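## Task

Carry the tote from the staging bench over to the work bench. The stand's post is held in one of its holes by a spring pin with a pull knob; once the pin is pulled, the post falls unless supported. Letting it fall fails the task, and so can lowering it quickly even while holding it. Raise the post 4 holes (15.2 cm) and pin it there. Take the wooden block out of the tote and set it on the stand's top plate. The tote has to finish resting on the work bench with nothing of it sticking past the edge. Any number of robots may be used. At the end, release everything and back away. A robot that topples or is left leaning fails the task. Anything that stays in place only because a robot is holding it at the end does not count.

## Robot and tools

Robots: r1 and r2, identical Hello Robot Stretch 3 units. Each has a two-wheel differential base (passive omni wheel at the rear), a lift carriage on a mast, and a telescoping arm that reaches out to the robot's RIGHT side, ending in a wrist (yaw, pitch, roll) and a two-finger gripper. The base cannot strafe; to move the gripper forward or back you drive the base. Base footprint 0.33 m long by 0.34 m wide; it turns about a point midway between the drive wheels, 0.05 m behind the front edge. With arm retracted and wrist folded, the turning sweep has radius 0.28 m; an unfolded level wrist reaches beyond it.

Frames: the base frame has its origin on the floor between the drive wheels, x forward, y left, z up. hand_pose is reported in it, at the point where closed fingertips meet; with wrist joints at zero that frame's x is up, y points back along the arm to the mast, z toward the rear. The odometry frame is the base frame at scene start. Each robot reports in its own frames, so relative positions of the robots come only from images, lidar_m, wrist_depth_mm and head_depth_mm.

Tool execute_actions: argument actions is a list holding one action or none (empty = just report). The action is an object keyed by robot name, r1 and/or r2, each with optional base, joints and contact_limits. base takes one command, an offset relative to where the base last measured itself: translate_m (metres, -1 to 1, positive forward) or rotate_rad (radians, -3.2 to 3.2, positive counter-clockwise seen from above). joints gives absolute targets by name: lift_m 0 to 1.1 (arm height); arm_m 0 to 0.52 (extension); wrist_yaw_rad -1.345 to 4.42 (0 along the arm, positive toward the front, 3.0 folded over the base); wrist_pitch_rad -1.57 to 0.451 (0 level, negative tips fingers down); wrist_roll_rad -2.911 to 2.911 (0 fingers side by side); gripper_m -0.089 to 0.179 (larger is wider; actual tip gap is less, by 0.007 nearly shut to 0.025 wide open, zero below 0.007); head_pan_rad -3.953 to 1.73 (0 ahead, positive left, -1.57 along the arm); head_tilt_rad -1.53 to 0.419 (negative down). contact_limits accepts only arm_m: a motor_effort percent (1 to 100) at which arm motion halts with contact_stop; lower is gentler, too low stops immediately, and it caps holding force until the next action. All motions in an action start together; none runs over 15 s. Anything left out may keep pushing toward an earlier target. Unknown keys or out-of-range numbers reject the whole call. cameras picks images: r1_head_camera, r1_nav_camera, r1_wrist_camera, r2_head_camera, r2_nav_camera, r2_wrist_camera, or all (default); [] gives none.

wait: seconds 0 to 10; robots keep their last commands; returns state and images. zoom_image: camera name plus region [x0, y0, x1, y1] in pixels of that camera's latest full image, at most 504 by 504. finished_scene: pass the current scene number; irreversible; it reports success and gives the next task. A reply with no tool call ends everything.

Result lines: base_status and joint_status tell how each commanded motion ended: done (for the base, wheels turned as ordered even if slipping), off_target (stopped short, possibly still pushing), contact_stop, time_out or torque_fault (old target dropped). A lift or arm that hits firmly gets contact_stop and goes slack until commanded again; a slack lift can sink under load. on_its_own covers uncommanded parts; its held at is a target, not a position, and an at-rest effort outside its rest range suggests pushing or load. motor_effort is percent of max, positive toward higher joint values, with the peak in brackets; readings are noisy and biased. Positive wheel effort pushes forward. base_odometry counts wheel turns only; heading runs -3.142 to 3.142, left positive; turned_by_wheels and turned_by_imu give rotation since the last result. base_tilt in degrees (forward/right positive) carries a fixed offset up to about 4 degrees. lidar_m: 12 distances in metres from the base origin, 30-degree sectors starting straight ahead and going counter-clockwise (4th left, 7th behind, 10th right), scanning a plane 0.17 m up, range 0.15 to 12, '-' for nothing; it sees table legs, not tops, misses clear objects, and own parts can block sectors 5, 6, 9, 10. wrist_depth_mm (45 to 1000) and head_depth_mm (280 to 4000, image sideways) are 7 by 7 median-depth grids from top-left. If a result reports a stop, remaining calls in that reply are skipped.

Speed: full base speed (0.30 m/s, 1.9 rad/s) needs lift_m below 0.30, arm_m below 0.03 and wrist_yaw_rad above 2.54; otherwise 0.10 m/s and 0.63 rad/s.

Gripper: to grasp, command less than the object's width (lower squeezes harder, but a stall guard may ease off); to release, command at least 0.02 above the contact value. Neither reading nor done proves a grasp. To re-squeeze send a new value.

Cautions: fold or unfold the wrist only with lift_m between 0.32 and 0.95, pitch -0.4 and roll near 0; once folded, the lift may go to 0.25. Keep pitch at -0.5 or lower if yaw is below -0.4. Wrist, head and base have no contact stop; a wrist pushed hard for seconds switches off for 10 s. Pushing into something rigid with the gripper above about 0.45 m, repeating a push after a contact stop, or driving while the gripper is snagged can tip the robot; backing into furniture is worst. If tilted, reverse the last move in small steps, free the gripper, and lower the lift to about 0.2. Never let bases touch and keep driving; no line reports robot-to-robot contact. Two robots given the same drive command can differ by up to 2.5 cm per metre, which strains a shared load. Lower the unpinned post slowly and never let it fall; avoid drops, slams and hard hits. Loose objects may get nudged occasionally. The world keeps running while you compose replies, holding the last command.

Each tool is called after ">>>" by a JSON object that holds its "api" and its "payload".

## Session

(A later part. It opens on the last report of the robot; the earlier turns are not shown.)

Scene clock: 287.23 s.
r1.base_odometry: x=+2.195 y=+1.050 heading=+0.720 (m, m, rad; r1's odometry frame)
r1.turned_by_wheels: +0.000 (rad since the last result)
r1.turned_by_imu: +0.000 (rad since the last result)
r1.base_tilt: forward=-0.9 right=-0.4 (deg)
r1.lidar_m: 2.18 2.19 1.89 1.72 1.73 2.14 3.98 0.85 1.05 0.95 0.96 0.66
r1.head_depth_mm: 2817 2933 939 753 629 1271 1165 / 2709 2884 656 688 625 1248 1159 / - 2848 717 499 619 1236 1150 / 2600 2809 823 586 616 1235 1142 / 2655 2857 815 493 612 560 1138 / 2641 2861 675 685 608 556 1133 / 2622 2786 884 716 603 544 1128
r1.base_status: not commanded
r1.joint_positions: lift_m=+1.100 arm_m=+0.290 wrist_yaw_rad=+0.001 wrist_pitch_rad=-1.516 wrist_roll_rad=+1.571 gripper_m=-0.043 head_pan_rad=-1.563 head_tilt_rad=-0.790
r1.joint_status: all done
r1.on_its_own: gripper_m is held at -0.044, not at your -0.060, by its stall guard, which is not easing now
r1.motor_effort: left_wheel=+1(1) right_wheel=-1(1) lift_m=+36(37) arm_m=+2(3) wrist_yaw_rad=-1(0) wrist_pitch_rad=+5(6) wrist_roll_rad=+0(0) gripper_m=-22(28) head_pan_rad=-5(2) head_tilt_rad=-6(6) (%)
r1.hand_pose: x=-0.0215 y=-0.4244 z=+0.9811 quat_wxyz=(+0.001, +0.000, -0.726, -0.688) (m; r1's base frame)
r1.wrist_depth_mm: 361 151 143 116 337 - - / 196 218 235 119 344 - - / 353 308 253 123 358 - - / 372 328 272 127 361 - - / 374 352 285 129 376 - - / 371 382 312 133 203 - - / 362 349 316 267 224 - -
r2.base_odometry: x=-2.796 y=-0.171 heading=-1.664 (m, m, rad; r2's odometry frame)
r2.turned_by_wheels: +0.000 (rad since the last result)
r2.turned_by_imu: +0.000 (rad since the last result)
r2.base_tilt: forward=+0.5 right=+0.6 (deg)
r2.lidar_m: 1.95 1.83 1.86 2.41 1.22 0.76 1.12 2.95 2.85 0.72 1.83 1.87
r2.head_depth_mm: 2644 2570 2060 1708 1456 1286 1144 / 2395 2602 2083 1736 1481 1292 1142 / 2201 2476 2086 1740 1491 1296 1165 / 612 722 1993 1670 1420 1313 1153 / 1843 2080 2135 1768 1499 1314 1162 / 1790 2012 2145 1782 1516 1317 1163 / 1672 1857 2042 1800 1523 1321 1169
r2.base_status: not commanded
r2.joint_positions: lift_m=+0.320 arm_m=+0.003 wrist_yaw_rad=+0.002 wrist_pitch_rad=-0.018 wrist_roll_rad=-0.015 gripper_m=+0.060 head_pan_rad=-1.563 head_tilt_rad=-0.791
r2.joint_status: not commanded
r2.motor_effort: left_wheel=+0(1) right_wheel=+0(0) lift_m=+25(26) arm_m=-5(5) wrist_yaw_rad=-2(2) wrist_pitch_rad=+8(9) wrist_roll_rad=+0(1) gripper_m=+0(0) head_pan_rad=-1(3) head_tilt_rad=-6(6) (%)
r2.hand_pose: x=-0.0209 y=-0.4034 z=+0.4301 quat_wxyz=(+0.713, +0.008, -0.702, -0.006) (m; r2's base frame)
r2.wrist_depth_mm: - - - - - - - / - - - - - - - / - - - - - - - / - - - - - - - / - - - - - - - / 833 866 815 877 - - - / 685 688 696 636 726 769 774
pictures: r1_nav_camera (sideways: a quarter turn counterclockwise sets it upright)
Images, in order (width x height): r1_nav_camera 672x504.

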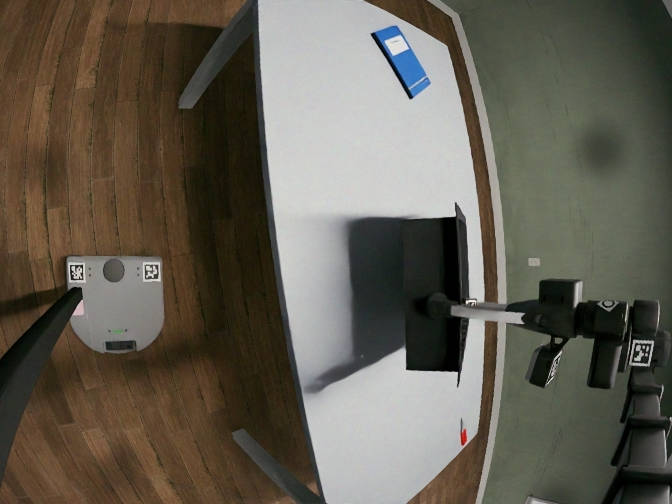

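>>> {"api": "execute_actions", "payload": {"actions": [{"r1":{"joints":{"lift_m":0.93}},"r2":{"joints":{"lift_m":0.6,"wrist_pitch_rad":-0.4,"wrist_yaw_rad":3.0,"head_pan_rad":0,"head_tilt_rad":-0.5}}}], "cameras": []}}

>>> {"api": "execute_actions", "payload": {"actions": [{"r1":{"joints":{"gripper_m":0.08}},"r2":{"joints":{"lift_m":0.27}}}], "cameras": []}}

>>> {"api": "execute_actions", "payload": {"actions": [{"r1":{"joints":{"lift_m":1.08}}}], "cameras": ["r1_nav_camera","r2_nav_camera"]}}

Scene clock: 291.40 s.
r1.base_odometry: x=+2.195 y=+1.050 heading=+0.720 (m, m, rad; r1's odometry frame)
r1.turned_by_wheels: +0.000 (rad since the last result)
r1.turned_by_imu: +0.001 (rad since the last result)
r1.base_tilt: forward=-1.0 right=-0.4 (deg)
r1.lidar_m: 2.17 2.19 1.88 1.72 1.73 2.14 3.98 0.85 1.04 0.95 0.96 0.67
r1.head_depth_mm: 2794 - - 753 629 1278 1162 / 2726 - 899 693 626 1246 1153 / 2721 - - 717 620 1234 1150 / 2701 2928 871 713 614 1232 1141 / 2671 2876 850 726 611 560 1139 / 2656 2860 861 666 608 557 1132 / 2602 2794 882 717 603 542 1129
r1.base_status: not commanded
r1.joint_positions: lift_m=+0.936 arm_m=+0.290 wrist_yaw_rad=+0.001 wrist_pitch_rad=-1.500 wrist_roll_rad=+1.568 gripper_m=-0.037 head_pan_rad=-1.563 head_tilt_rad=-0.790
r1.joint_status: lift_m contact_stop (moved -0.163 of -0.170)
r1.on_its_own: gripper_m is held at -0.038, not at your -0.060, by its stall guard, which is not easing now; lift_m is slack since a contact_stop, until your next command for it (your +0.930 is given up)
r1.motor_effort: left_wheel=+2(1) right_wheel=-2(2) lift_m=+27(31) arm_m=+2(2) wrist_yaw_rad=+0(1) wrist_pitch_rad=+0(5) wrist_roll_rad=+1(1) gripper_m=-22(23) head_pan_rad=-3(3) head_tilt_rad=-6(5) (%)
r1.hand_pose: x=-0.0215 y=-0.4287 z=+0.8177 quat_wxyz=(+0.001, +0.001, -0.732, -0.682) (m; r1's base frame)
r1.wrist_depth_mm: 122 130 148 114 190 186 185 / 193 207 204 117 196 193 189 / 219 215 208 120 202 198 197 / 226 222 216 124 208 204 201 / 233 229 222 128 214 211 208 / 242 237 232 131 222 217 213 / 254 248 242 233 228 223 222
r2.base_odometry: x=-2.796 y=-0.171 heading=-1.664 (m, m, rad; r2's odometry frame)
r2.turned_by_wheels: +0.000 (rad since the last result)
r2.turned_by_imu: +0.000 (rad since the last result)
r2.base_tilt: forward=+0.5 right=+0.6 (deg)
r2.lidar_m: 1.95 1.83 1.86 2.41 1.22 0.76 1.12 2.95 2.84 0.72 1.83 1.86
r2.head_depth_mm: 1913 2056 2222 2339 1867 1516 1276 / 2111 2287 2509 2480 1883 1522 1284 / 2112 2309 2529 2491 1908 1544 1294 / 1957 2143 2347 2444 1923 1553 1295 / 1840 1981 2161 2327 1946 1556 1307 / 1714 1864 2005 2178 1964 1573 1311 / 1620 1725 1857 2029 1982 1590 1321
r2.base_status: not commanded
r2.joint_positions: lift_m=+0.600 arm_m=+0.003 wrist_yaw_rad=+2.996 wrist_pitch_rad=-0.414 wrist_roll_rad=-0.015 gripper_m=+0.060 head_pan_rad=-0.007 head_tilt_rad=-0.508
r2.joint_status: all done
r2.motor_effort: left_wheel=+1(1) right_wheel=+0(0) lift_m=+29(32) arm_m=-5(5) wrist_yaw_rad=+4(6) wrist_pitch_rad=+7(7) wrist_roll_rad=+0(0) gripper_m=+0(0) head_pan_rad=+3(32) head_tilt_rad=+4(29) (%)
r2.hand_pose: x=+0.0113 y=+0.0749 z=+0.6134 quat_wxyz=(+0.195, +0.695, +0.096, +0.685) (m; r2's base frame)
r2.wrist_depth_mm: - - - - - - - / - - - - - - - / - - - - - - - / - - - - - - - / 945 - - - - - - / 810 854 - 854 - 860 873 / 719 730 726 748 753 758 763
pictures: none
No camera images: the call's "cameras" was empty. Leave "cameras" out to get every camera's image.

not run: a stop came earlier in this reply.

not run: a stop came earlier in this reply.

>>> {"api": "execute_actions", "payload": {"actions": [{"r1":{"joints":{"gripper_m":0.08}},"r2":{"joints":{"lift_m":0.27}}}], "cameras": []}}

>>> {"api": "execute_actions", "payload": {"actions": [{"r1":{"joints":{"lift_m":1.08}},"r2":{"base":{"rotate_rad":3.14}}}], "cameras": ["r1_nav_camera","r2_nav_camera"]}}

Scene clock: 295.40 s.
r1.base_odometry: x=+2.195 y=+1.050 heading=+0.720 (m, m, rad; r1's odometry frame)
r1.turned_by_wheels: +0.000 (rad since the last result)
r1.turned_by_imu: +0.001 (rad since the last result)
r1.base_tilt: forward=-0.9 right=-0.5 (deg)
r1.lidar_m: 2.18 2.19 1.90 1.72 1.73 2.14 3.97 0.85 1.05 0.95 0.96 0.67
r1.head_depth_mm: 2778 - - 754 629 1274 1166 / 2720 - 900 691 625 1249 1158 / 2754 - - 720 619 1234 1150 / 2686 2878 873 710 604 1230 1140 / 2680 2841 850 724 611 560 1141 / 2663 2834 861 666 607 556 1131 / 2598 2788 883 716 602 543 1123
r1.base_status: not commanded
r1.joint_positions: lift_m=+0.936 arm_m=+0.290 wrist_yaw_rad=+0.001 wrist_pitch_rad=-1.493 wrist_roll_rad=+1.568 gripper_m=+0.080 head_pan_rad=-1.563 head_tilt_rad=-0.790
r1.joint_status: all done
r1.on_its_own: lift_m is slack since a contact_stop, until your next command for it (your +0.930 is given up)
r1.motor_effort: left_wheel=+1(2) right_wheel=-1(2) lift_m=+27(27) arm_m=+2(2) wrist_yaw_rad=+0(0) wrist_pitch_rad=-2(2) wrist_roll_rad=+1(1) gripper_m=+0(82) head_pan_rad=-3(2) head_tilt_rad=-5(6) (%)
r1.hand_pose: x=-0.0215 y=-0.4304 z=+0.8178 quat_wxyz=(+0.001, +0.001, -0.734, -0.679) (m; r1's base frame)
r1.wrist_depth_mm: 124 130 149 113 190 186 184 / 189 208 202 116 196 190 188 / 220 214 210 120 202 197 195 / 227 223 216 124 208 202 201 / 235 231 223 128 215 207 206 / 245 236 - 224 222 - 212 / 253 248 241 232 228 224 217
r2.base_odometry: x=-2.796 y=-0.171 heading=-1.664 (m, m, rad; r2's odometry frame)
r2.turned_by_wheels: +0.000 (rad since the last result)
r2.turned_by_imu: +0.000 (rad since the last result)
r2.base_tilt: forward=+0.5 right=+0.5 (deg)
r2.lidar_m: 1.95 1.83 1.87 2.41 1.22 0.76 1.12 2.95 2.84 0.72 1.84 1.87
r2.head_depth_mm: 1921 2066 2237 2337 1869 1519 1275 / 2105 2289 2505 2461 1892 1530 1288 / 2114 2316 2568 2474 1900 1542 1296 / 1968 2133 2341 2414 1916 1552 1290 / 1840 1956 2169 2325 1945 1564 1307 / 1711 1852 2004 2186 1948 1571 1317 / 1612 1736 1870 2009 1983 1587 1323
r2.base_status: not commanded
r2.joint_positions: lift_m=+0.270 arm_m=+0.003 wrist_yaw_rad=+2.997 wrist_pitch_rad=-0.415 wrist_roll_rad=-0.015 gripper_m=+0.060 head_pan_rad=-0.007 head_tilt_rad=-0.508
r2.joint_status: all done
r2.motor_effort: left_wheel=+0(0) right_wheel=+0(0) lift_m=+24(25) arm_m=-5(4) wrist_yaw_rad=+4(5) wrist_pitch_rad=+7(7) wrist_roll_rad=-1(0) gripper_m=+0(0) head_pan_rad=+3(2) head_tilt_rad=+5(4) (%)
r2.hand_pose: x=+0.0113 y=+0.0748 z=+0.2835 quat_wxyz=(+0.195, +0.695, +0.097, +0.685) (m; r2's base frame)
r2.wrist_depth_mm: - - - - - - - / - - - - - - - / 812 851 889 876 910 931 945 / 655 674 682 677 714 717 727 / 543 539 - 545 579 572 596 / 467 484 - 514 - 486 491 / - - - - 415 416 421
pictures: none
No camera images: the call's "cameras" was empty. Leave "cameras" out to get every camera's image.

Scene clock: 298.60 s.
r1.base_odometry: x=+2.195 y=+1.050 heading=+0.720 (m, m, rad; r1's odometry frame)
r1.turned_by_wheels: +0.000 (rad since the last result)
r1.turned_by_imu: +0.001 (rad since the last result)
r1.base_tilt: forward=-1.0 right=-0.5 (deg)
r1.lidar_m: 2.18 2.19 1.89 1.72 1.73 2.14 3.97 0.84 1.04 0.95 0.96 0.66
r1.head_depth_mm: 2910 3043 939 754 631 1274 1160 / 2851 2756 929 689 626 1244 1156 / - 2785 832 718 621 1236 1154 / 2672 2691 864 713 618 1229 1145 / 2668 2855 852 726 611 560 1140 / 2635 2830 861 666 606 557 1132 / 2600 2814 884 715 602 542 1126
r1.base_status: not commanded
r1.joint_positions: lift_m=+1.080 arm_m=+0.290 wrist_yaw_rad=+0.001 wrist_pitch_rad=-1.494 wrist_roll_rad=+1.568 gripper_m=+0.080 head_pan_rad=-1.563 head_tilt_rad=-0.790
r1.joint_status: all done
r1.motor_effort: left_wheel=+1(1) right_wheel=-1(1) lift_m=+33(34) arm_m=+2(2) wrist_yaw_rad=+0(0) wrist_pitch_rad=-2(2) wrist_roll_rad=+1(1) gripper_m=+0(0) head_pan_rad=-4(3) head_tilt_rad=-6(5) (%)
r1.hand_pose: x=-0.0215 y=-0.4302 z=+0.9611 quat_wxyz=(+0.001, +0.001, -0.734, -0.680) (m; r1's base frame)
r1.wrist_depth_mm: 344 343 331 318 319 632 931 / 276 267 304 281 326 322 946 / 370 360 352 342 338 335 - / 383 374 363 356 346 349 - / 397 385 376 368 363 - - / 406 403 - 375 373 - - / 373 357 316 304 385 376 -
r2.base_odometry: x=-2.796 y=-0.171 heading=+1.476 (m, m, rad; r2's odometry frame)
r2.turned_by_wheels: +3.140 (rad since the last result)
r2.turned_by_imu: +3.055 (rad since the last result)
r2.base_tilt: forward=+0.4 right=+0.6 (deg)
r2.lidar_m: 1.12 2.95 2.96 0.72 1.83 1.86 1.97 1.83 1.85 2.35 1.50 0.76
r2.head_depth_mm: - - 1426 1000 1811 1523 1274 / 3919 - 1447 1066 1888 1529 1281 / 3549 3893 3590 1190 1849 1538 1295 / 3259 3574 3668 2301 1872 1564 1304 / 3040 3286 3462 2569 1922 1564 1304 / 2845 3048 3331 2570 1951 1577 1316 / 2697 2894 3111 2596 1968 1589 1327
r2.base_status: done
r2.joint_positions: lift_m=+0.270 arm_m=+0.003 wrist_yaw_rad=+2.997 wrist_pitch_rad=-0.415 wrist_roll_rad=-0.015 gripper_m=+0.060 head_pan_rad=-0.007 head_tilt_rad=-0.507
r2.joint_status: not commanded
r2.motor_effort: left_wheel=-1(7) right_wheel=+2(10) lift_m=+24(24) arm_m=-5(5) wrist_yaw_rad=+4(4) wrist_pitch_rad=+7(7) wrist_roll_rad=+0(0) gripper_m=+0(0) head_pan_rad=+3(3) head_tilt_rad=+4(4) (%)
r2.hand_pose: x=+0.0112 y=+0.0748 z=+0.2835 quat_wxyz=(+0.195, +0.695, +0.097, +0.685) (m; r2's base frame)
r2.wrist_depth_mm: - - - - - - - / - - - - - - - / 821 845 828 835 925 925 935 / 647 657 667 665 700 712 725 / 541 546 - 559 574 571 581 / 468 487 - 503 - 478 491 / - - - - 411 421 419
pictures: r1_nav_camera (sideways: a quarter turn counterclockwise sets it upright), r2_nav_camera (sideways: a quarter turn counterclockwise sets it upright)
Images, in order (width x height): r1_nav_camera 672x504, r2_nav_camera 672x504.

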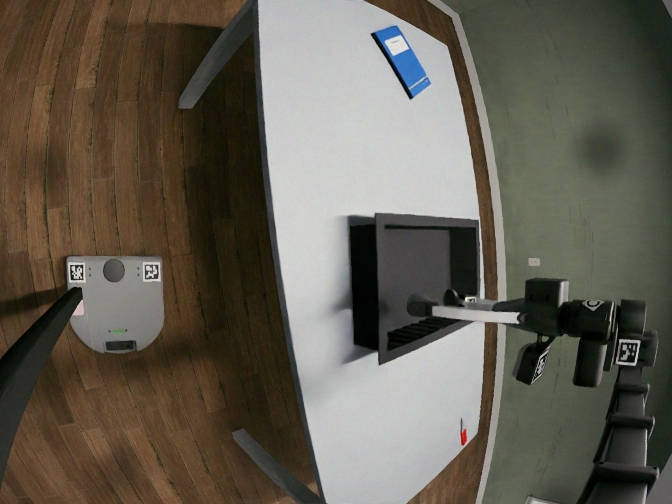

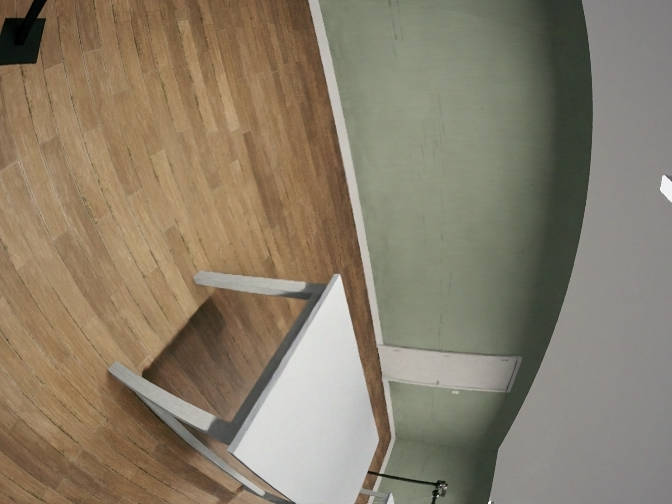

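>>> {"api": "execute_actions", "payload": {"actions": [{"r2":{"base":{"rotate_rad":-1.68}}}], "cameras": []}}

>>> {"api": "execute_actions", "payload": {"actions": [{"r2":{"base":{"translate_m":1.0}}}], "cameras": []}}

>>> {"api": "execute_actions", "payload": {"actions": [{"r2":{"base":{"rotate_rad":0.75}}}], "cameras": ["r2_nav_camera"]}}

Scene clock: 301.33 s.
r1.base_odometry: x=+2.195 y=+1.050 heading=+0.720 (m, m, rad; r1's odometry frame)
r1.turned_by_wheels: +0.000 (rad since the last result)
r1.turned_by_imu: +0.001 (rad since the last result)
r1.base_tilt: forward=-1.0 right=-0.3 (deg)
r1.lidar_m: 2.18 2.19 1.88 1.72 1.73 2.15 3.97 0.85 1.05 0.95 0.96 0.67
r1.head_depth_mm: 2859 3000 942 755 629 1279 1166 / 2838 2750 929 689 624 1245 1158 / - 2801 830 717 619 1233 1152 / 2618 2672 867 711 616 1229 1144 / 2643 2864 849 724 612 560 1139 / 2633 2837 860 666 607 557 1132 / 2619 2790 883 714 603 542 1126
r1.base_status: not commanded
r1.joint_positions: lift_m=+1.080 arm_m=+0.290 wrist_yaw_rad=+0.001 wrist_pitch_rad=-1.494 wrist_roll_rad=+1.568 gripper_m=+0.080 head_pan_rad=-1.563 head_tilt_rad=-0.790
r1.joint_status: not commanded
r1.motor_effort: left_wheel=+1(1) right_wheel=-1(1) lift_m=+33(33) arm_m=+2(2) wrist_yaw_rad=+0(0) wrist_pitch_rad=-1(2) wrist_roll_rad=+1(1) gripper_m=+0(0) head_pan_rad=-3(4) head_tilt_rad=-6(6) (%)
r1.hand_pose: x=-0.0215 y=-0.4302 z=+0.9611 quat_wxyz=(+0.001, +0.001, -0.734, -0.680) (m; r1's base frame)
r1.wrist_depth_mm: 351 340 330 321 316 641 917 / 276 266 306 282 328 322 968 / 370 364 356 341 337 334 - / 380 373 365 356 344 348 - / 394 383 375 367 359 - - / 405 404 - 371 369 - - / 373 360 313 305 379 378 -
r2.base_odometry: x=-2.796 y=-0.171 heading=-0.204 (m, m, rad; r2's odometry frame)
r2.turned_by_wheels: -1.680 (rad since the last result)
r2.turned_by_imu: -1.634 (rad since the last result)
r2.base_tilt: forward=+0.5 right=+0.6 (deg)
r2.lidar_m: 2.19 3.98 0.76 1.12 2.95 2.96 0.72 1.83 1.84 2.05 1.83 1.84
r2.head_depth_mm: 1745 1879 2075 2212 1877 1509 1277 / 1890 2058 2263 2355 1884 1535 1282 / 2062 2243 2479 2472 1908 1543 1295 / 2254 2492 2794 2525 1931 1560 1300 / 2465 2776 3103 2552 1933 1560 1308 / 2795 3145 3444 2584 1954 1575 1322 / 3191 3632 3797 2609 1982 1583 1324
r2.base_status: done
r2.joint_positions: lift_m=+0.270 arm_m=+0.003 wrist_yaw_rad=+2.997 wrist_pitch_rad=-0.415 wrist_roll_rad=-0.015 gripper_m=+0.060 head_pan_rad=-0.007 head_tilt_rad=-0.507
r2.joint_status: not commanded
r2.motor_effort: left_wheel=+1(10) right_wheel=-1(6) lift_m=+24(24) arm_m=-5(5) wrist_yaw_rad=+5(4) wrist_pitch_rad=+7(7) wrist_roll_rad=+0(0) gripper_m=+0(0) head_pan_rad=+2(3) head_tilt_rad=+4(4) (%)
r2.hand_pose: x=+0.0112 y=+0.0748 z=+0.2835 quat_wxyz=(+0.195, +0.695, +0.097, +0.685) (m; r2's base frame)
r2.wrist_depth_mm: - - - - - - - / - - - - - - - / 824 852 877 910 838 908 944 / 648 660 684 696 702 702 736 / 538 543 - 557 579 571 586 / 468 486 - 498 - 487 493 / - - - - 414 419 419
pictures: none
No camera images: the call's "cameras" was empty. Leave "cameras" out to get every camera's image.

Scene clock: 306.37 s.
r1.base_odometry: x=+2.195 y=+1.050 heading=+0.720 (m, m, rad; r1's odometry frame)
r1.turned_by_wheels: +0.000 (rad since the last result)
r1.turned_by_imu: +0.001 (rad since the last result)
r1.base_tilt: forward=-0.9 right=-0.3 (deg)
r1.lidar_m: 2.18 2.19 1.89 1.72 1.73 2.14 3.99 0.84 1.05 0.95 0.96 0.67
r1.head_depth_mm: 2904 3008 943 753 631 1276 1164 / 2836 2762 932 688 623 1249 1157 / - 2786 828 719 620 1241 1148 / 2685 2684 867 713 616 1234 1138 / 2671 2878 848 725 611 561 1137 / 2643 2810 860 668 606 556 1130 / 2619 2796 880 715 602 542 1126
r1.base_status: not commanded
r1.joint_positions: lift_m=+1.080 arm_m=+0.290 wrist_yaw_rad=+0.001 wrist_pitch_rad=-1.494 wrist_roll_rad=+1.568 gripper_m=+0.080 head_pan_rad=-1.563 head_tilt_rad=-0.790
r1.joint_status: not commanded
r1.motor_effort: left_wheel=+2(1) right_wheel=-2(1) lift_m=+33(33) arm_m=+2(2) wrist_yaw_rad=+0(0) wrist_pitch_rad=-1(1) wrist_roll_rad=+0(1) gripper_m=+0(0) head_pan_rad=-3(4) head_tilt_rad=-6(6) (%)
r1.hand_pose: x=-0.0215 y=-0.4302 z=+0.9611 quat_wxyz=(+0.001, +0.001, -0.734, -0.680) (m; r1's base frame)
r1.wrist_depth_mm: 353 343 327 318 319 622 954 / 275 266 310 279 330 324 956 / 367 362 356 343 340 333 - / 383 376 366 353 349 349 - / 391 390 379 365 362 - - / 409 400 - 370 371 - - / 376 364 314 305 388 377 -
r2.base_odometry: x=-1.817 y=-0.373 heading=-0.204 (m, m, rad; r2's odometry frame)
r2.turned_by_wheels: +0.000 (rad since the last result)
r2.turned_by_imu: +0.000 (rad since the last result)
r2.base_tilt: forward=+0.5 right=+0.5 (deg)
r2.lidar_m: 1.40 2.62 1.62 1.00 0.88 3.65 1.72 2.58 2.12 1.30 1.16 1.17
r2.head_depth_mm: 1096 1190 1294 1412 1564 1524 1276 / 1187 1293 1410 1564 1710 1523 1291 / 1280 1412 1558 1746 1852 1534 1294 / 1425 1563 1733 1987 1923 1562 1303 / 1555 1743 1979 2260 1948 1571 1313 / 1747 1992 2304 2479 1964 1576 1309 / 1973 2286 2700 2643 1984 1591 1326
r2.base_status: done
r2.joint_positions: lift_m=+0.270 arm_m=+0.003 wrist_yaw_rad=+2.997 wrist_pitch_rad=-0.415 wrist_roll_rad=-0.015 gripper_m=+0.060 head_pan_rad=-0.007 head_tilt_rad=-0.506
r2.joint_status: not commanded
r2.motor_effort: left_wheel=+2(9) right_wheel=-1(5) lift_m=+25(24) arm_m=-5(5) wrist_yaw_rad=+3(4) wrist_pitch_rad=+7(7) wrist_roll_rad=+0(0) gripper_m=+0(0) head_pan_rad=+3(3) head_tilt_rad=+3(4) (%)
r2.hand_pose: x=+0.0111 y=+0.0748 z=+0.2835 quat_wxyz=(+0.195, +0.695, +0.097, +0.685) (m; r2's base frame)
r2.wrist_depth_mm: - - - - - - - / 742 781 - - - - - / 836 846 865 891 901 929 957 / 655 666 669 687 698 700 717 / 532 541 - 558 586 576 587 / 467 497 - 495 - 495 496 / - - - - 410 422 423
pictures: none
No camera images: the call's "cameras" was empty. Leave "cameras" out to get every camera's image.

Scene clock: 308.17 s.
r1.base_odometry: x=+2.195 y=+1.050 heading=+0.720 (m, m, rad; r1's odometry frame)
r1.turned_by_wheels: +0.000 (rad since the last result)
r1.turned_by_imu: +0.000 (rad since the last result)
r1.base_tilt: forward=-0.9 right=-0.4 (deg)
r1.lidar_m: 2.18 2.20 1.88 1.72 1.73 2.13 3.97 0.84 1.05 0.95 0.96 0.67
r1.head_depth_mm: 2861 3050 944 755 630 1280 1159 / 2858 2737 930 689 625 1248 1158 / - 2798 831 716 618 1239 1155 / 2659 2673 867 713 616 1229 1140 / 2668 2873 851 725 612 559 1141 / 2629 2834 862 667 607 556 1129 / 2595 2772 883 715 603 543 1125
r1.base_status: not commanded
r1.joint_positions: lift_m=+1.080 arm_m=+0.290 wrist_yaw_rad=+0.001 wrist_pitch_rad=-1.494 wrist_roll_rad=+1.568 gripper_m=+0.080 head_pan_rad=-1.563 head_tilt_rad=-0.790
r1.joint_status: not commanded
r1.motor_effort: left_wheel=+1(1) right_wheel=-2(2) lift_m=+32(33) arm_m=+2(2) wrist_yaw_rad=+0(0) wrist_pitch_rad=-2(1) wrist_roll_rad=+1(1) gripper_m=+0(0) head_pan_rad=-3(3) head_tilt_rad=-6(6) (%)
r1.hand_pose: x=-0.0215 y=-0.4302 z=+0.9611 quat_wxyz=(+0.001, +0.001, -0.734, -0.680) (m; r1's base frame)
r1.wrist_depth_mm: 352 344 330 318 320 638 940 / 275 267 305 279 328 322 976 / 366 364 353 344 340 337 - / 389 378 363 354 346 349 - / 395 384 377 367 362 - - / 409 403 - 374 370 - - / 376 358 315 306 382 377 -
r2.base_odometry: x=-1.817 y=-0.373 heading=+0.546 (m, m, rad; r2's odometry frame)
r2.turned_by_wheels: +0.750 (rad since the last result)
r2.turned_by_imu: +0.730 (rad since the last result)
r2.base_tilt: forward=+0.5 right=+0.6 (deg)
r2.lidar_m: 3.32 1.24 0.92 0.87 3.61 1.73 2.58 1.63 1.20 1.16 1.21 1.67
r2.head_depth_mm: 3353 3527 3312 2428 1876 1520 1276 / - - 3534 2471 1887 1532 1290 / - - 3578 2491 1911 1544 1295 / - - 3685 2530 1922 1545 1305 / - - 3769 2546 1929 1566 1310 / - - 3742 2580 1971 1586 1315 / - 3966 3625 2632 1974 1595 1322
r2.base_status: done
r2.joint_positions: lift_m=+0.270 arm_m=+0.003 wrist_yaw_rad=+2.997 wrist_pitch_rad=-0.415 wrist_roll_rad=-0.015 gripper_m=+0.060 head_pan_rad=-0.007 head_tilt_rad=-0.506
r2.joint_status: not commanded
r2.motor_effort: left_wheel=-1(6) right_wheel=+1(8) lift_m=+24(24) arm_m=-5(5) wrist_yaw_rad=+4(3) wrist_pitch_rad=+7(7) wrist_roll_rad=+0(0) gripper_m=+0(0) head_pan_rad=+2(3) head_tilt_rad=+3(3) (%)
r2.hand_pose: x=+0.0111 y=+0.0748 z=+0.2835 quat_wxyz=(+0.195, +0.695, +0.097, +0.685) (m; r2's base frame)
r2.wrist_depth_mm: - - - - - - - / - - - - - 940 955 / 840 834 871 899 906 938 956 / 642 657 679 675 690 710 722 / 526 536 - 556 582 574 595 / 461 483 - 498 - 491 487 / - - - - 418 420 420
pictures: r2_nav_camera (sideways: a quarter turn counterclockwise sets it upright)
Images, in order (width x height): r2_nav_camera 672x504.

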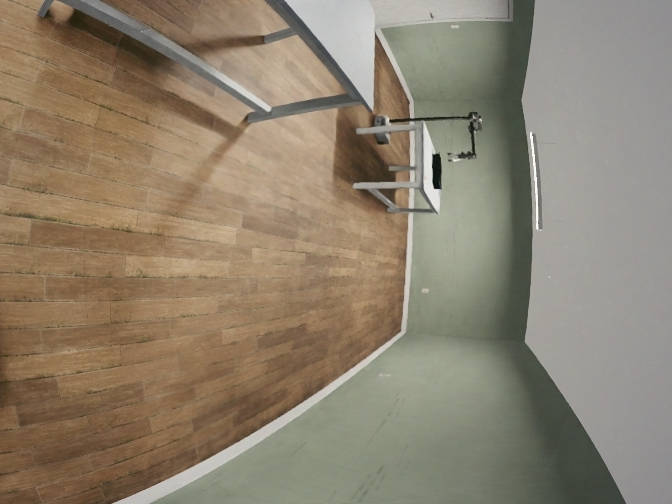

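>>> {"api": "execute_actions", "payload": {"actions": [{"r2":{"base":{"translate_m":1.0}}}], "cameras": []}}

>>> {"api": "execute_actions", "payload": {"actions": [{"r2":{"base":{"translate_m":1.0}}}], "cameras": ["r2_nav_camera"]}}

Scene clock: 313.30 s.
r1.base_odometry: x=+2.195 y=+1.050 heading=+0.720 (m, m, rad; r1's odometry frame)
r1.turned_by_wheels: +0.000 (rad since the last result)
r1.turned_by_imu: +0.001 (rad since the last result)
r1.base_tilt: forward=-1.0 right=-0.4 (deg)
r1.lidar_m: 2.18 2.19 1.89 1.72 1.73 2.14 3.98 0.85 1.05 0.95 0.96 0.67
r1.head_depth_mm: 2868 3008 942 752 628 1276 1164 / 2859 2766 930 689 625 1239 1157 / - 2810 828 719 619 1241 1151 / 2644 2698 869 712 615 1231 1147 / 2679 2885 848 725 613 560 1140 / 2619 2824 860 667 607 557 1133 / 2608 2784 884 717 604 543 1128
r1.base_status: not commanded
r1.joint_positions: lift_m=+1.080 arm_m=+0.290 wrist_yaw_rad=+0.001 wrist_pitch_rad=-1.494 wrist_roll_rad=+1.568 gripper_m=+0.080 head_pan_rad=-1.563 head_tilt_rad=-0.790
r1.joint_status: not commanded
r1.motor_effort: left_wheel=+1(1) right_wheel=-1(1) lift_m=+33(33) arm_m=+2(2) wrist_yaw_rad=+0(1) wrist_pitch_rad=-1(1) wrist_roll_rad=+1(1) gripper_m=+0(1) head_pan_rad=-3(3) head_tilt_rad=-5(5) (%)
r1.hand_pose: x=-0.0215 y=-0.4302 z=+0.9611 quat_wxyz=(+0.001, +0.001, -0.734, -0.680) (m; r1's base frame)
r1.wrist_depth_mm: 348 343 329 319 319 632 933 / 275 265 308 283 329 326 908 / 368 360 355 343 341 336 - / 384 371 364 355 346 349 - / 393 384 380 364 361 - - / 407 403 - 377 370 - - / 378 363 312 304 385 378 -
r2.base_odometry: x=-0.962 y=+0.147 heading=+0.546 (m, m, rad; r2's odometry frame)
r2.turned_by_wheels: +0.000 (rad since the last result)
r2.turned_by_imu: -0.001 (rad since the last result)
r2.base_tilt: forward=+0.6 right=+0.5 (deg)
r2.lidar_m: 3.20 2.34 0.90 0.87 0.91 1.26 3.61 1.65 1.22 1.18 1.23 1.70
r2.head_depth_mm: 3406 3545 3275 2429 1885 1521 1276 / - - 3531 2466 1883 1537 1284 / - - 3620 2491 1903 1552 1286 / - - 3649 2547 1931 1551 1304 / - - 3714 2590 1940 1572 1304 / - - 3660 2593 1961 1577 1319 / - - 3909 2525 1988 1586 1326
r2.base_status: done
r2.joint_positions: lift_m=+0.270 arm_m=+0.003 wrist_yaw_rad=+2.997 wrist_pitch_rad=-0.415 wrist_roll_rad=-0.015 gripper_m=+0.060 head_pan_rad=-0.007 head_tilt_rad=-0.506
r2.joint_status: not commanded
r2.motor_effort: left_wheel=-1(7) right_wheel=+1(8) lift_m=+24(24) arm_m=-5(5) wrist_yaw_rad=+3(4) wrist_pitch_rad=+8(7) wrist_roll_rad=+0(0) gripper_m=+0(0) head_pan_rad=+3(2) head_tilt_rad=+3(4) (%)
r2.hand_pose: x=+0.0111 y=+0.0748 z=+0.2835 quat_wxyz=(+0.195, +0.695, +0.097, +0.685) (m; r2's base frame)
r2.wrist_depth_mm: - - - - - - - / - - - 880 899 - - / 797 831 883 879 916 933 938 / 639 651 663 679 689 706 751 / 544 542 - 564 588 571 583 / 460 497 - 502 - 489 488 / - - - - 412 422 426
pictures: none
No camera images: the call's "cameras" was empty. Leave "cameras" out to get every camera's image.

Scene clock: 318.23 s.
r1.base_odometry: x=+2.195 y=+1.050 heading=+0.720 (m, m, rad; r1's odometry frame)
r1.turned_by_wheels: +0.000 (rad since the last result)
r1.turned_by_imu: +0.001 (rad since the last result)
r1.base_tilt: forward=-1.0 right=-0.3 (deg)
r1.lidar_m: 2.17 2.19 1.90 1.72 1.73 2.14 3.97 0.85 1.05 0.95 0.96 0.67
r1.head_depth_mm: 2870 3016 940 755 630 1278 1162 / 2874 2766 934 689 624 1247 1156 / - 2811 830 719 620 1240 1152 / 2651 2681 867 712 616 1226 1143 / 2663 2888 851 726 612 560 1139 / 2628 2845 862 667 607 556 1126 / 2602 2790 882 715 603 542 1125
r1.base_status: not commanded
r1.joint_positions: lift_m=+1.080 arm_m=+0.290 wrist_yaw_rad=+0.001 wrist_pitch_rad=-1.494 wrist_roll_rad=+1.568 gripper_m=+0.080 head_pan_rad=-1.563 head_tilt_rad=-0.790
r1.joint_status: not commanded
r1.motor_effort: left_wheel=+1(1) right_wheel=-1(1) lift_m=+33(33) arm_m=+2(2) wrist_yaw_rad=+0(1) wrist_pitch_rad=-1(1) wrist_roll_rad=+1(1) gripper_m=+0(0) head_pan_rad=-4(4) head_tilt_rad=-5(6) (%)
r1.hand_pose: x=-0.0215 y=-0.4302 z=+0.9611 quat_wxyz=(+0.001, +0.001, -0.734, -0.680) (m; r1's base frame)
r1.wrist_depth_mm: 350 341 331 322 317 629 945 / 276 269 307 283 326 325 968 / 370 359 349 341 342 337 - / 382 371 361 354 347 346 - / 396 389 377 364 367 - - / 409 402 - 377 371 - - / 375 360 315 308 382 376 -
r2.base_odometry: x=-0.108 y=+0.666 heading=+0.546 (m, m, rad; r2's odometry frame)
r2.turned_by_wheels: +0.000 (rad since the last result)
r2.turned_by_imu: -0.001 (rad since the last result)
r2.base_tilt: forward=+0.5 right=+0.5 (deg)
r2.lidar_m: 4.21 1.44 1.90 3.59 1.08 1.23 4.48 1.67 1.24 1.20 1.25 1.72
r2.head_depth_mm: 3415 3637 3304 2409 1873 1521 1268 / 3711 3974 3548 2460 1900 1524 1290 / 3681 - 3617 2484 1914 1542 1296 / 3628 - 3682 2525 1940 1550 1302 / 3650 - 3718 2538 1963 1565 1304 / 3624 3998 3773 2570 1964 1574 1317 / 3560 3967 3613 2505 1978 1595 1326
r2.base_status: done
r2.joint_positions: lift_m=+0.270 arm_m=+0.003 wrist_yaw_rad=+2.997 wrist_pitch_rad=-0.415 wrist_roll_rad=-0.015 gripper_m=+0.060 head_pan_rad=-0.007 head_tilt_rad=-0.506
r2.joint_status: not commanded
r2.motor_effort: left_wheel=+0(6) right_wheel=+1(8) lift_m=+24(24) arm_m=-5(5) wrist_yaw_rad=+4(4) wrist_pitch_rad=+8(7) wrist_roll_rad=+0(0) gripper_m=+0(0) head_pan_rad=+2(2) head_tilt_rad=+3(4) (%)
r2.hand_pose: x=+0.0111 y=+0.0748 z=+0.2835 quat_wxyz=(+0.195, +0.695, +0.097, +0.685) (m; r2's base frame)
r2.wrist_depth_mm: - - - - - - - / 860 - - - - - - / 824 820 876 879 898 940 970 / 646 635 669 694 693 713 719 / 542 536 - 552 582 579 580 / 460 485 - 505 - 485 497 / - - - - 412 418 424
pictures: r2_nav_camera (sideways: a quarter turn counterclockwise sets it upright)
Images, in order (width x height): r2_nav_camera 672x504.

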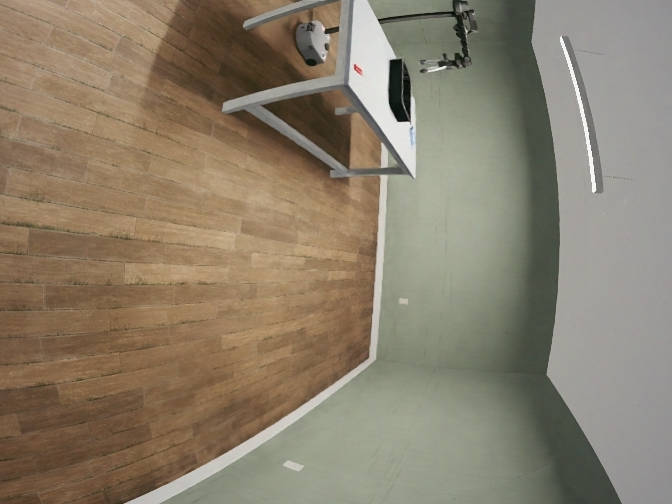

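>>> {"api": "execute_actions", "payload": {"actions": [{"r2":{"base":{"rotate_rad":0.09}}}], "cameras": []}}

>>> {"api": "execute_actions", "payload": {"actions": [{"r2":{"base":{"translate_m":1.0}}}], "cameras": []}}

>>> {"api": "execute_actions", "payload": {"actions": [{"r2":{"base":{"translate_m":0.74}}}], "cameras": []}}

>>> {"api": "execute_actions", "payload": {"actions": [{"r2":{"base":{"rotate_rad":2.9}}}], "cameras": []}}

>>> {"api": "execute_actions", "payload": {"actions": [{"r2":{"joints":{"lift_m":0.9,"head_pan_rad":-1.57,"head_tilt_rad":-0.8}}}], "cameras": ["r2_nav_camera","r1_nav_camera"]}}

Scene clock: 319.57 s.
r1.base_odometry: x=+2.195 y=+1.050 heading=+0.720 (m, m, rad; r1's odometry frame)
r1.turned_by_wheels: +0.000 (rad since the last result)
r1.turned_by_imu: +0.000 (rad since the last result)
r1.base_tilt: forward=-0.9 right=-0.4 (deg)
r1.lidar_m: 2.17 2.20 1.89 1.72 1.73 2.14 3.96 0.85 1.04 0.95 0.96 0.67
r1.head_depth_mm: 2881 3028 941 754 631 1276 1160 / 2862 2767 928 690 625 1245 1155 / - 2808 831 719 621 1235 1157 / 2658 2694 867 712 615 1228 1145 / 2651 2868 848 725 613 561 1136 / 2605 2836 860 666 608 556 1131 / 2607 2810 880 717 603 543 1123
r1.base_status: not commanded
r1.joint_positions: lift_m=+1.080 arm_m=+0.290 wrist_yaw_rad=+0.001 wrist_pitch_rad=-1.494 wrist_roll_rad=+1.568 gripper_m=+0.080 head_pan_rad=-1.563 head_tilt_rad=-0.790
r1.joint_status: not commanded
r1.motor_effort: left_wheel=+2(1) right_wheel=-1(1) lift_m=+33(33) arm_m=+2(3) wrist_yaw_rad=+0(1) wrist_pitch_rad=-1(2) wrist_roll_rad=+1(1) gripper_m=+0(0) head_pan_rad=-4(2) head_tilt_rad=-6(6) (%)
r1.hand_pose: x=-0.0215 y=-0.4302 z=+0.9611 quat_wxyz=(+0.001, +0.001, -0.734, -0.680) (m; r1's base frame)
r1.wrist_depth_mm: 351 343 331 320 319 629 965 / 276 269 308 281 327 323 972 / 373 362 354 342 336 335 - / 385 377 360 353 350 346 - / 396 383 383 369 365 - - / 408 397 - 373 370 - - / 378 361 313 302 385 373 -
r2.base_odometry: x=-0.108 y=+0.666 heading=+0.636 (m, m, rad; r2's odometry frame)
r2.turned_by_wheels: +0.090 (rad since the last result)
r2.turned_by_imu: +0.087 (rad since the last result)
r2.base_tilt: forward=+0.6 right=+0.6 (deg)
r2.lidar_m: 2.39 1.45 1.90 1.59 1.16 1.36 3.38 1.54 1.21 1.20 1.29 1.91
r2.head_depth_mm: 3622 3870 3523 2431 1869 1522 1279 / 3577 3952 3574 2469 1883 1529 1286 / 3653 - 3634 2483 1911 1549 1296 / 3635 3992 3636 2513 1933 1560 1301 / 3654 3977 3705 2544 1952 1562 1314 / 3719 - 3514 2586 1947 1574 1314 / 3791 3995 3656 2505 1970 1589 1319
r2.base_status: done
r2.joint_positions: lift_m=+0.270 arm_m=+0.003 wrist_yaw_rad=+2.997 wrist_pitch_rad=-0.415 wrist_roll_rad=-0.015 gripper_m=+0.060 head_pan_rad=-0.007 head_tilt_rad=-0.506
r2.joint_status: not commanded
r2.motor_effort: left_wheel=-1(7) right_wheel=+2(9) lift_m=+24(24) arm_m=-4(5) wrist_yaw_rad=+3(4) wrist_pitch_rad=+7(7) wrist_roll_rad=+0(0) gripper_m=+0(0) head_pan_rad=+2(2) head_tilt_rad=+3(3) (%)
r2.hand_pose: x=+0.0111 y=+0.0748 z=+0.2835 quat_wxyz=(+0.195, +0.695, +0.097, +0.685) (m; r2's base frame)
r2.wrist_depth_mm: - - - - - - - / - 853 - - - - - / 816 844 859 876 922 930 919 / 647 673 681 695 696 714 714 / 529 534 - 564 576 581 584 / 467 487 - 498 - 489 492 / - - - - 415 419 426
pictures: none
No camera images: the call's "cameras" was empty. Leave "cameras" out to get every camera's image.

Scene clock: 324.60 s.
r1.base_odometry: x=+2.195 y=+1.050 heading=+0.720 (m, m, rad; r1's odometry frame)
r1.turned_by_wheels: +0.000 (rad since the last result)
r1.turned_by_imu: +0.001 (rad since the last result)
r1.base_tilt: forward=-1.0 right=-0.5 (deg)
r1.lidar_m: 2.18 2.19 1.89 1.72 1.73 2.13 3.98 0.85 1.05 0.95 0.96 0.67
r1.head_depth_mm: 2858 2795 943 752 630 1270 1160 / 2853 2735 930 689 624 1246 1159 / - 2817 829 719 620 1234 1149 / 2671 2705 867 713 614 1225 1148 / 2685 2902 851 725 612 559 1135 / 2632 2813 861 666 608 556 1129 / 2580 2793 885 715 602 542 1130
r1.base_status: not commanded
r1.joint_positions: lift_m=+1.080 arm_m=+0.290 wrist_yaw_rad=+0.001 wrist_pitch_rad=-1.494 wrist_roll_rad=+1.568 gripper_m=+0.080 head_pan_rad=-1.563 head_tilt_rad=-0.790
r1.joint_status: not commanded
r1.motor_effort: left_wheel=+1(1) right_wheel=-1(2) lift_m=+33(33) arm_m=+2(2) wrist_yaw_rad=-1(0) wrist_pitch_rad=-1(1) wrist_roll_rad=+1(1) gripper_m=+0(0) head_pan_rad=-4(3) head_tilt_rad=-5(5) (%)
r1.hand_pose: x=-0.0215 y=-0.4302 z=+0.9611 quat_wxyz=(+0.001, +0.001, -0.734, -0.680) (m; r1's base frame)
r1.wrist_depth_mm: 348 342 331 316 320 650 928 / 276 268 307 282 328 326 956 / 367 363 354 343 338 336 - / 380 371 366 354 347 346 - / 399 391 374 366 360 - - / 407 403 - 374 371 - - / 382 360 315 302 382 373 -
r2.base_odometry: x=+0.697 y=+1.260 heading=+0.636 (m, m, rad; r2's odometry frame)
r2.turned_by_wheels: +0.000 (rad since the last result)
r2.turned_by_imu: -0.001 (rad since the last result)
r2.base_tilt: forward=+0.5 right=+0.5 (deg)
r2.lidar_m: 3.20 0.97 0.76 1.39 2.10 1.74 3.68 1.68 1.32 1.30 1.40 2.07
r2.head_depth_mm: 2717 2989 3222 2440 1877 1512 1268 / 2739 3036 3188 2482 1893 1531 1281 / 2768 3031 3211 2476 1914 1540 1293 / 2787 3078 3307 2514 1923 1555 1296 / 2784 3064 3279 2554 1951 1566 1304 / 2809 3107 3356 2572 1973 1577 1321 / 2801 3129 3317 2412 1905 1585 1322
r2.base_status: done
r2.joint_positions: lift_m=+0.270 arm_m=+0.003 wrist_yaw_rad=+2.997 wrist_pitch_rad=-0.415 wrist_roll_rad=-0.015 gripper_m=+0.060 head_pan_rad=-0.007 head_tilt_rad=-0.506
r2.joint_status: not commanded
r2.motor_effort: left_wheel=+0(7) right_wheel=+1(8) lift_m=+24(24) arm_m=-5(5) wrist_yaw_rad=+4(4) wrist_pitch_rad=+7(7) wrist_roll_rad=-1(0) gripper_m=+0(0) head_pan_rad=+2(2) head_tilt_rad=+4(3) (%)
r2.hand_pose: x=+0.0111 y=+0.0748 z=+0.2835 quat_wxyz=(+0.195, +0.695, +0.097, +0.685) (m; r2's base frame)
r2.wrist_depth_mm: - - - - - - - / - - - - - 783 771 / 829 839 863 890 869 920 976 / 641 670 688 691 713 709 738 / 538 538 - 560 582 580 584 / 465 492 - 507 - 482 501 / - - - - 413 419 422
pictures: none
No camera images: the call's "cameras" was empty. Leave "cameras" out to get every camera's image.

Scene clock: 328.93 s.
r1.base_odometry: x=+2.195 y=+1.050 heading=+0.720 (m, m, rad; r1's odometry frame)
r1.turned_by_wheels: +0.000 (rad since the last result)
r1.turned_by_imu: +0.001 (rad since the last result)
r1.base_tilt: forward=-1.0 right=-0.3 (deg)
r1.lidar_m: 2.17 2.19 1.89 1.72 1.74 2.14 3.98 0.85 1.05 0.95 0.96 0.67
r1.head_depth_mm: 2841 2992 942 754 629 1269 1163 / 2832 2768 928 688 624 1246 1154 / - 1663 828 719 620 1239 1149 / 2651 1814 864 712 616 1226 1144 / 2707 2856 849 725 612 559 1140 / 2636 2852 859 668 608 556 1130 / 2583 2796 882 717 603 542 1123
r1.base_status: not commanded
r1.joint_positions: lift_m=+1.080 arm_m=+0.290 wrist_yaw_rad=+0.001 wrist_pitch_rad=-1.494 wrist_roll_rad=+1.568 gripper_m=+0.080 head_pan_rad=-1.563 head_tilt_rad=-0.790
r1.joint_status: not commanded
r1.motor_effort: left_wheel=+1(1) right_wheel=-1(1) lift_m=+33(33) arm_m=+2(2) wrist_yaw_rad=-1(0) wrist_pitch_rad=-1(1) wrist_roll_rad=+0(1) gripper_m=+0(0) head_pan_rad=-4(3) head_tilt_rad=-5(6) (%)
r1.hand_pose: x=-0.0215 y=-0.4302 z=+0.9611 quat_wxyz=(+0.001, +0.001, -0.734, -0.680) (m; r1's base frame)
r1.wrist_depth_mm: 351 342 331 322 318 629 960 / 277 264 307 279 327 319 964 / 368 364 354 345 337 336 - / 380 373 361 354 349 348 - / 391 388 373 366 359 - - / 406 401 - 373 369 - - / 377 362 314 305 384 375 -
r2.base_odometry: x=+1.292 y=+1.699 heading=+0.636 (m, m, rad; r2's odometry frame)
r2.turned_by_wheels: +0.000 (rad since the last result)
r2.turned_by_imu: +0.000 (rad since the last result)
r2.base_tilt: forward=+0.6 right=+0.6 (deg)
r2.lidar_m: 2.45 0.87 0.68 0.67 0.72 2.40 3.92 1.78 1.40 1.38 1.48 2.19
r2.head_depth_mm: 2073 2258 2487 2432 1865 1525 1270 / 2093 2264 2507 2471 1903 1536 1288 / 2103 2309 2539 2492 1887 1556 1297 / 2110 2318 2568 2533 1918 1548 1298 / 2124 2336 2583 2541 1947 1569 1308 / 2132 2339 2584 2574 1965 1568 1327 / 2132 2355 2625 2615 1980 1591 1318
r2.base_status: done
r2.joint_positions: lift_m=+0.270 arm_m=+0.003 wrist_yaw_rad=+2.997 wrist_pitch_rad=-0.415 wrist_roll_rad=-0.015 gripper_m=+0.060 head_pan_rad=-0.007 head_tilt_rad=-0.506
r2.joint_status: not commanded
r2.motor_effort: left_wheel=+0(7) right_wheel=+1(9) lift_m=+24(24) arm_m=-5(5) wrist_yaw_rad=+3(4) wrist_pitch_rad=+7(7) wrist_roll_rad=+0(0) gripper_m=+0(0) head_pan_rad=+3(3) head_tilt_rad=+4(3) (%)
r2.hand_pose: x=+0.0111 y=+0.0748 z=+0.2835 quat_wxyz=(+0.195, +0.695, +0.097, +0.685) (m; r2's base frame)
r2.wrist_depth_mm: - - - - - - - / - 715 723 709 723 - - / 818 770 870 885 881 868 895 / 656 656 669 676 703 706 730 / 534 559 - 549 582 563 594 / 461 494 - 511 - 488 490 / - - - - 412 415 418
pictures: none
No camera images: the call's "cameras" was empty. Leave "cameras" out to get every camera's image.

Scene clock: 331.90 s.
r1.base_odometry: x=+2.195 y=+1.050 heading=+0.720 (m, m, rad; r1's odometry frame)
r1.turned_by_wheels: +0.000 (rad since the last result)
r1.turned_by_imu: +0.001 (rad since the last result)
r1.base_tilt: forward=-0.9 right=-0.4 (deg)
r1.lidar_m: 2.18 2.20 1.89 1.72 1.73 2.14 3.97 0.85 1.04 0.95 0.96 0.67
r1.head_depth_mm: 2883 3034 939 754 628 1277 1162 / 2831 2737 932 691 625 1242 1157 / - 2783 827 718 619 1236 1151 / 2595 1702 867 713 615 1226 1141 / 2681 2658 853 723 612 560 1140 / 2626 2859 861 667 607 556 1132 / 2598 2835 884 717 602 541 1124
r1.base_status: not commanded
r1.joint_positions: lift_m=+1.080 arm_m=+0.290 wrist_yaw_rad=+0.001 wrist_pitch_rad=-1.494 wrist_roll_rad=+1.568 gripper_m=+0.080 head_pan_rad=-1.563 head_tilt_rad=-0.790
r1.joint_status: not commanded
r1.motor_effort: left_wheel=+1(1) right_wheel=-1(2) lift_m=+33(33) arm_m=+2(2) wrist_yaw_rad=-1(0) wrist_pitch_rad=-1(2) wrist_roll_rad=+1(1) gripper_m=+0(0) head_pan_rad=-4(2) head_tilt_rad=-6(6) (%)
r1.hand_pose: x=-0.0215 y=-0.4302 z=+0.9611 quat_wxyz=(+0.001, +0.001, -0.734, -0.680) (m; r1's base frame)
r1.wrist_depth_mm: 350 339 333 318 321 631 935 / 277 266 307 282 329 325 953 / 366 360 353 342 341 337 - / 385 373 366 354 346 345 - / 393 395 375 365 360 - - / 408 398 - 373 369 - - / 380 358 314 306 383 380 -
r2.base_odometry: x=+1.292 y=+1.699 heading=-2.747 (m, m, rad; r2's odometry frame)
r2.turned_by_wheels: +2.900 (rad since the last result)
r2.turned_by_imu: +2.821 (rad since the last result)
r2.base_tilt: forward=+0.6 right=+0.7 (deg)
r2.lidar_m: 2.40 2.39 1.51 1.38 1.38 1.69 2.46 2.48 0.74 0.67 0.68 0.83
r2.head_depth_mm: - - 3293 2432 1869 1520 1273 / - 2884 3566 2457 1883 1532 1287 / - 2978 3035 2502 1907 1547 1297 / - - 3586 2555 1923 1542 1299 / - - 3701 2562 1943 1552 1311 / - - 3794 2568 1964 1587 1315 / - - 3845 2672 1978 1594 1328
r2.base_status: done
r2.joint_positions: lift_m=+0.270 arm_m=+0.003 wrist_yaw_rad=+2.997 wrist_pitch_rad=-0.415 wrist_roll_rad=-0.015 gripper_m=+0.060 head_pan_rad=-0.007 head_tilt_rad=-0.506
r2.joint_status: not commanded
r2.motor_effort: left_wheel=-1(8) right_wheel=+2(10) lift_m=+24(24) arm_m=-5(5) wrist_yaw_rad=+4(4) wrist_pitch_rad=+7(7) wrist_roll_rad=+0(0) gripper_m=+0(0) head_pan_rad=+2(3) head_tilt_rad=+3(2) (%)
r2.hand_pose: x=+0.0111 y=+0.0748 z=+0.2835 quat_wxyz=(+0.195, +0.695, +0.097, +0.685) (m; r2's base frame)
r2.wrist_depth_mm: - - - - - - - / - - - - - - - / 821 824 864 891 893 953 976 / 641 651 670 675 691 729 716 / 527 540 - 553 587 575 577 / 466 483 - 503 - 485 490 / - - - - 416 419 423
pictures: none
No camera images: the call's "cameras" was empty. Leave "cameras" out to get every camera's image.

Scene clock: 338.47 s.
r1.base_odometry: x=+2.195 y=+1.050 heading=+0.720 (m, m, rad; r1's odometry frame)
r1.turned_by_wheels: +0.000 (rad since the last result)
r1.turned_by_imu: +0.002 (rad since the last result)
r1.base_tilt: forward=-1.0 right=-0.3 (deg)
r1.lidar_m: 2.17 2.20 1.89 1.72 1.73 2.13 3.99 0.84 1.04 0.95 0.96 0.67
r1.head_depth_mm: 2864 3030 939 753 630 1283 1158 / 2842 2750 929 689 625 1246 1155 / - 2796 831 719 620 1236 1155 / 2589 1851 866 712 615 1231 1142 / 2669 2874 849 726 611 561 1133 / 2643 2807 859 667 608 557 1130 / 2617 2797 882 715 603 542 1128
r1.base_status: not commanded
r1.joint_positions: lift_m=+1.080 arm_m=+0.290 wrist_yaw_rad=+0.001 wrist_pitch_rad=-1.494 wrist_roll_rad=+1.568 gripper_m=+0.080 head_pan_rad=-1.563 head_tilt_rad=-0.790
r1.joint_status: not commanded
r1.motor_effort: left_wheel=+1(1) right_wheel=-2(1) lift_m=+33(33) arm_m=+2(2) wrist_yaw_rad=+0(1) wrist_pitch_rad=-2(1) wrist_roll_rad=+1(1) gripper_m=+0(0) head_pan_rad=-2(2) head_tilt_rad=-6(6) (%)
r1.hand_pose: x=-0.0215 y=-0.4302 z=+0.9611 quat_wxyz=(+0.001, +0.001, -0.734, -0.680) (m; r1's base frame)
r1.wrist_depth_mm: 348 344 331 323 317 633 967 / 276 265 310 281 328 325 972 / 375 363 354 345 338 336 - / 383 375 368 354 349 347 - / 395 382 377 367 360 - - / 405 397 - 378 371 - - / 380 359 313 303 382 374 -
r2.base_odometry: x=+1.292 y=+1.699 heading=-2.747 (m, m, rad; r2's odometry frame)
r2.turned_by_wheels: +0.000 (rad since the last result)
r2.turned_by_imu: -0.001 (rad since the last result)
r2.base_tilt: forward=+0.4 right=+0.6 (deg)
r2.lidar_m: 2.40 2.39 1.52 1.38 1.38 1.70 2.46 2.47 0.74 0.67 0.68 0.83
r2.head_depth_mm: 3186 1055 890 1746 - 1218 1139 / 3190 1059 871 1734 - - 1160 / 3137 998 855 1737 1553 - - / 3037 1083 861 1716 1577 - 1173 / 2878 1026 866 1682 1574 - 1157 / 3039 1108 875 1684 1503 1301 1167 / 2976 1125 881 1670 1520 1295 1169
r2.base_status: not commanded
r2.joint_positions: lift_m=+0.900 arm_m=+0.003 wrist_yaw_rad=+2.997 wrist_pitch_rad=-0.415 wrist_roll_rad=-0.015 gripper_m=+0.060 head_pan_rad=-1.563 head_tilt_rad=-0.790
r2.joint_status: all done
r2.motor_effort: left_wheel=-1(1) right_wheel=+1(2) lift_m=+29(29) arm_m=-5(5) wrist_yaw_rad=+4(4) wrist_pitch_rad=+8(7) wrist_roll_rad=+0(0) gripper_m=+0(0) head_pan_rad=-4(32) head_tilt_rad=-6(32) (%)
r2.hand_pose: x=+0.0111 y=+0.0748 z=+0.9132 quat_wxyz=(+0.195, +0.695, +0.097, +0.685) (m; r2's base frame)
r2.wrist_depth_mm: - - - - - - - / - - - - - - - / - - - - - - - / - - - - - - - / - - - - - - - / - - - - - - - / - - - - - - -
pictures: r1_nav_camera (sideways: a quarter turn counterclockwise sets it upright), r2_nav_camera (sideways: a quarter turn counterclockwise sets it upright)
Images, in order (width x height): r1_nav_camera 672x504, r2_nav_camera 672x504.

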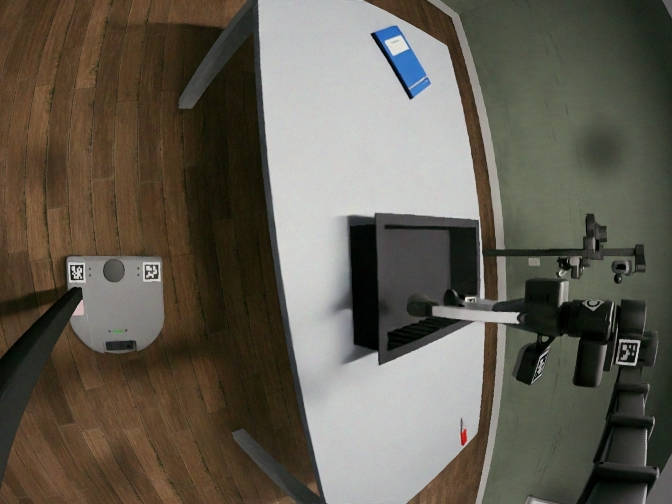

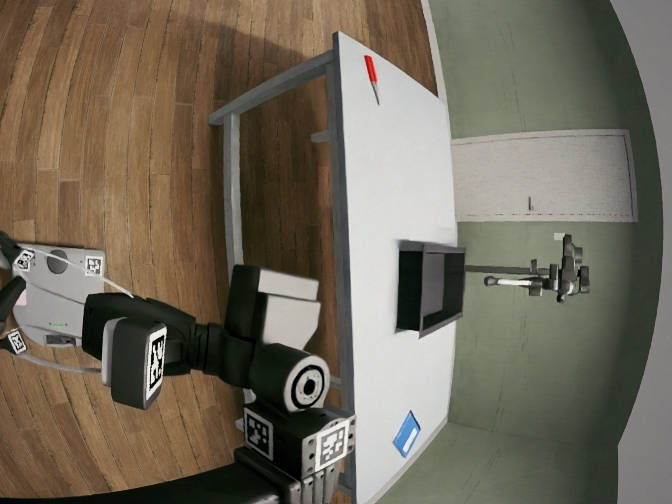

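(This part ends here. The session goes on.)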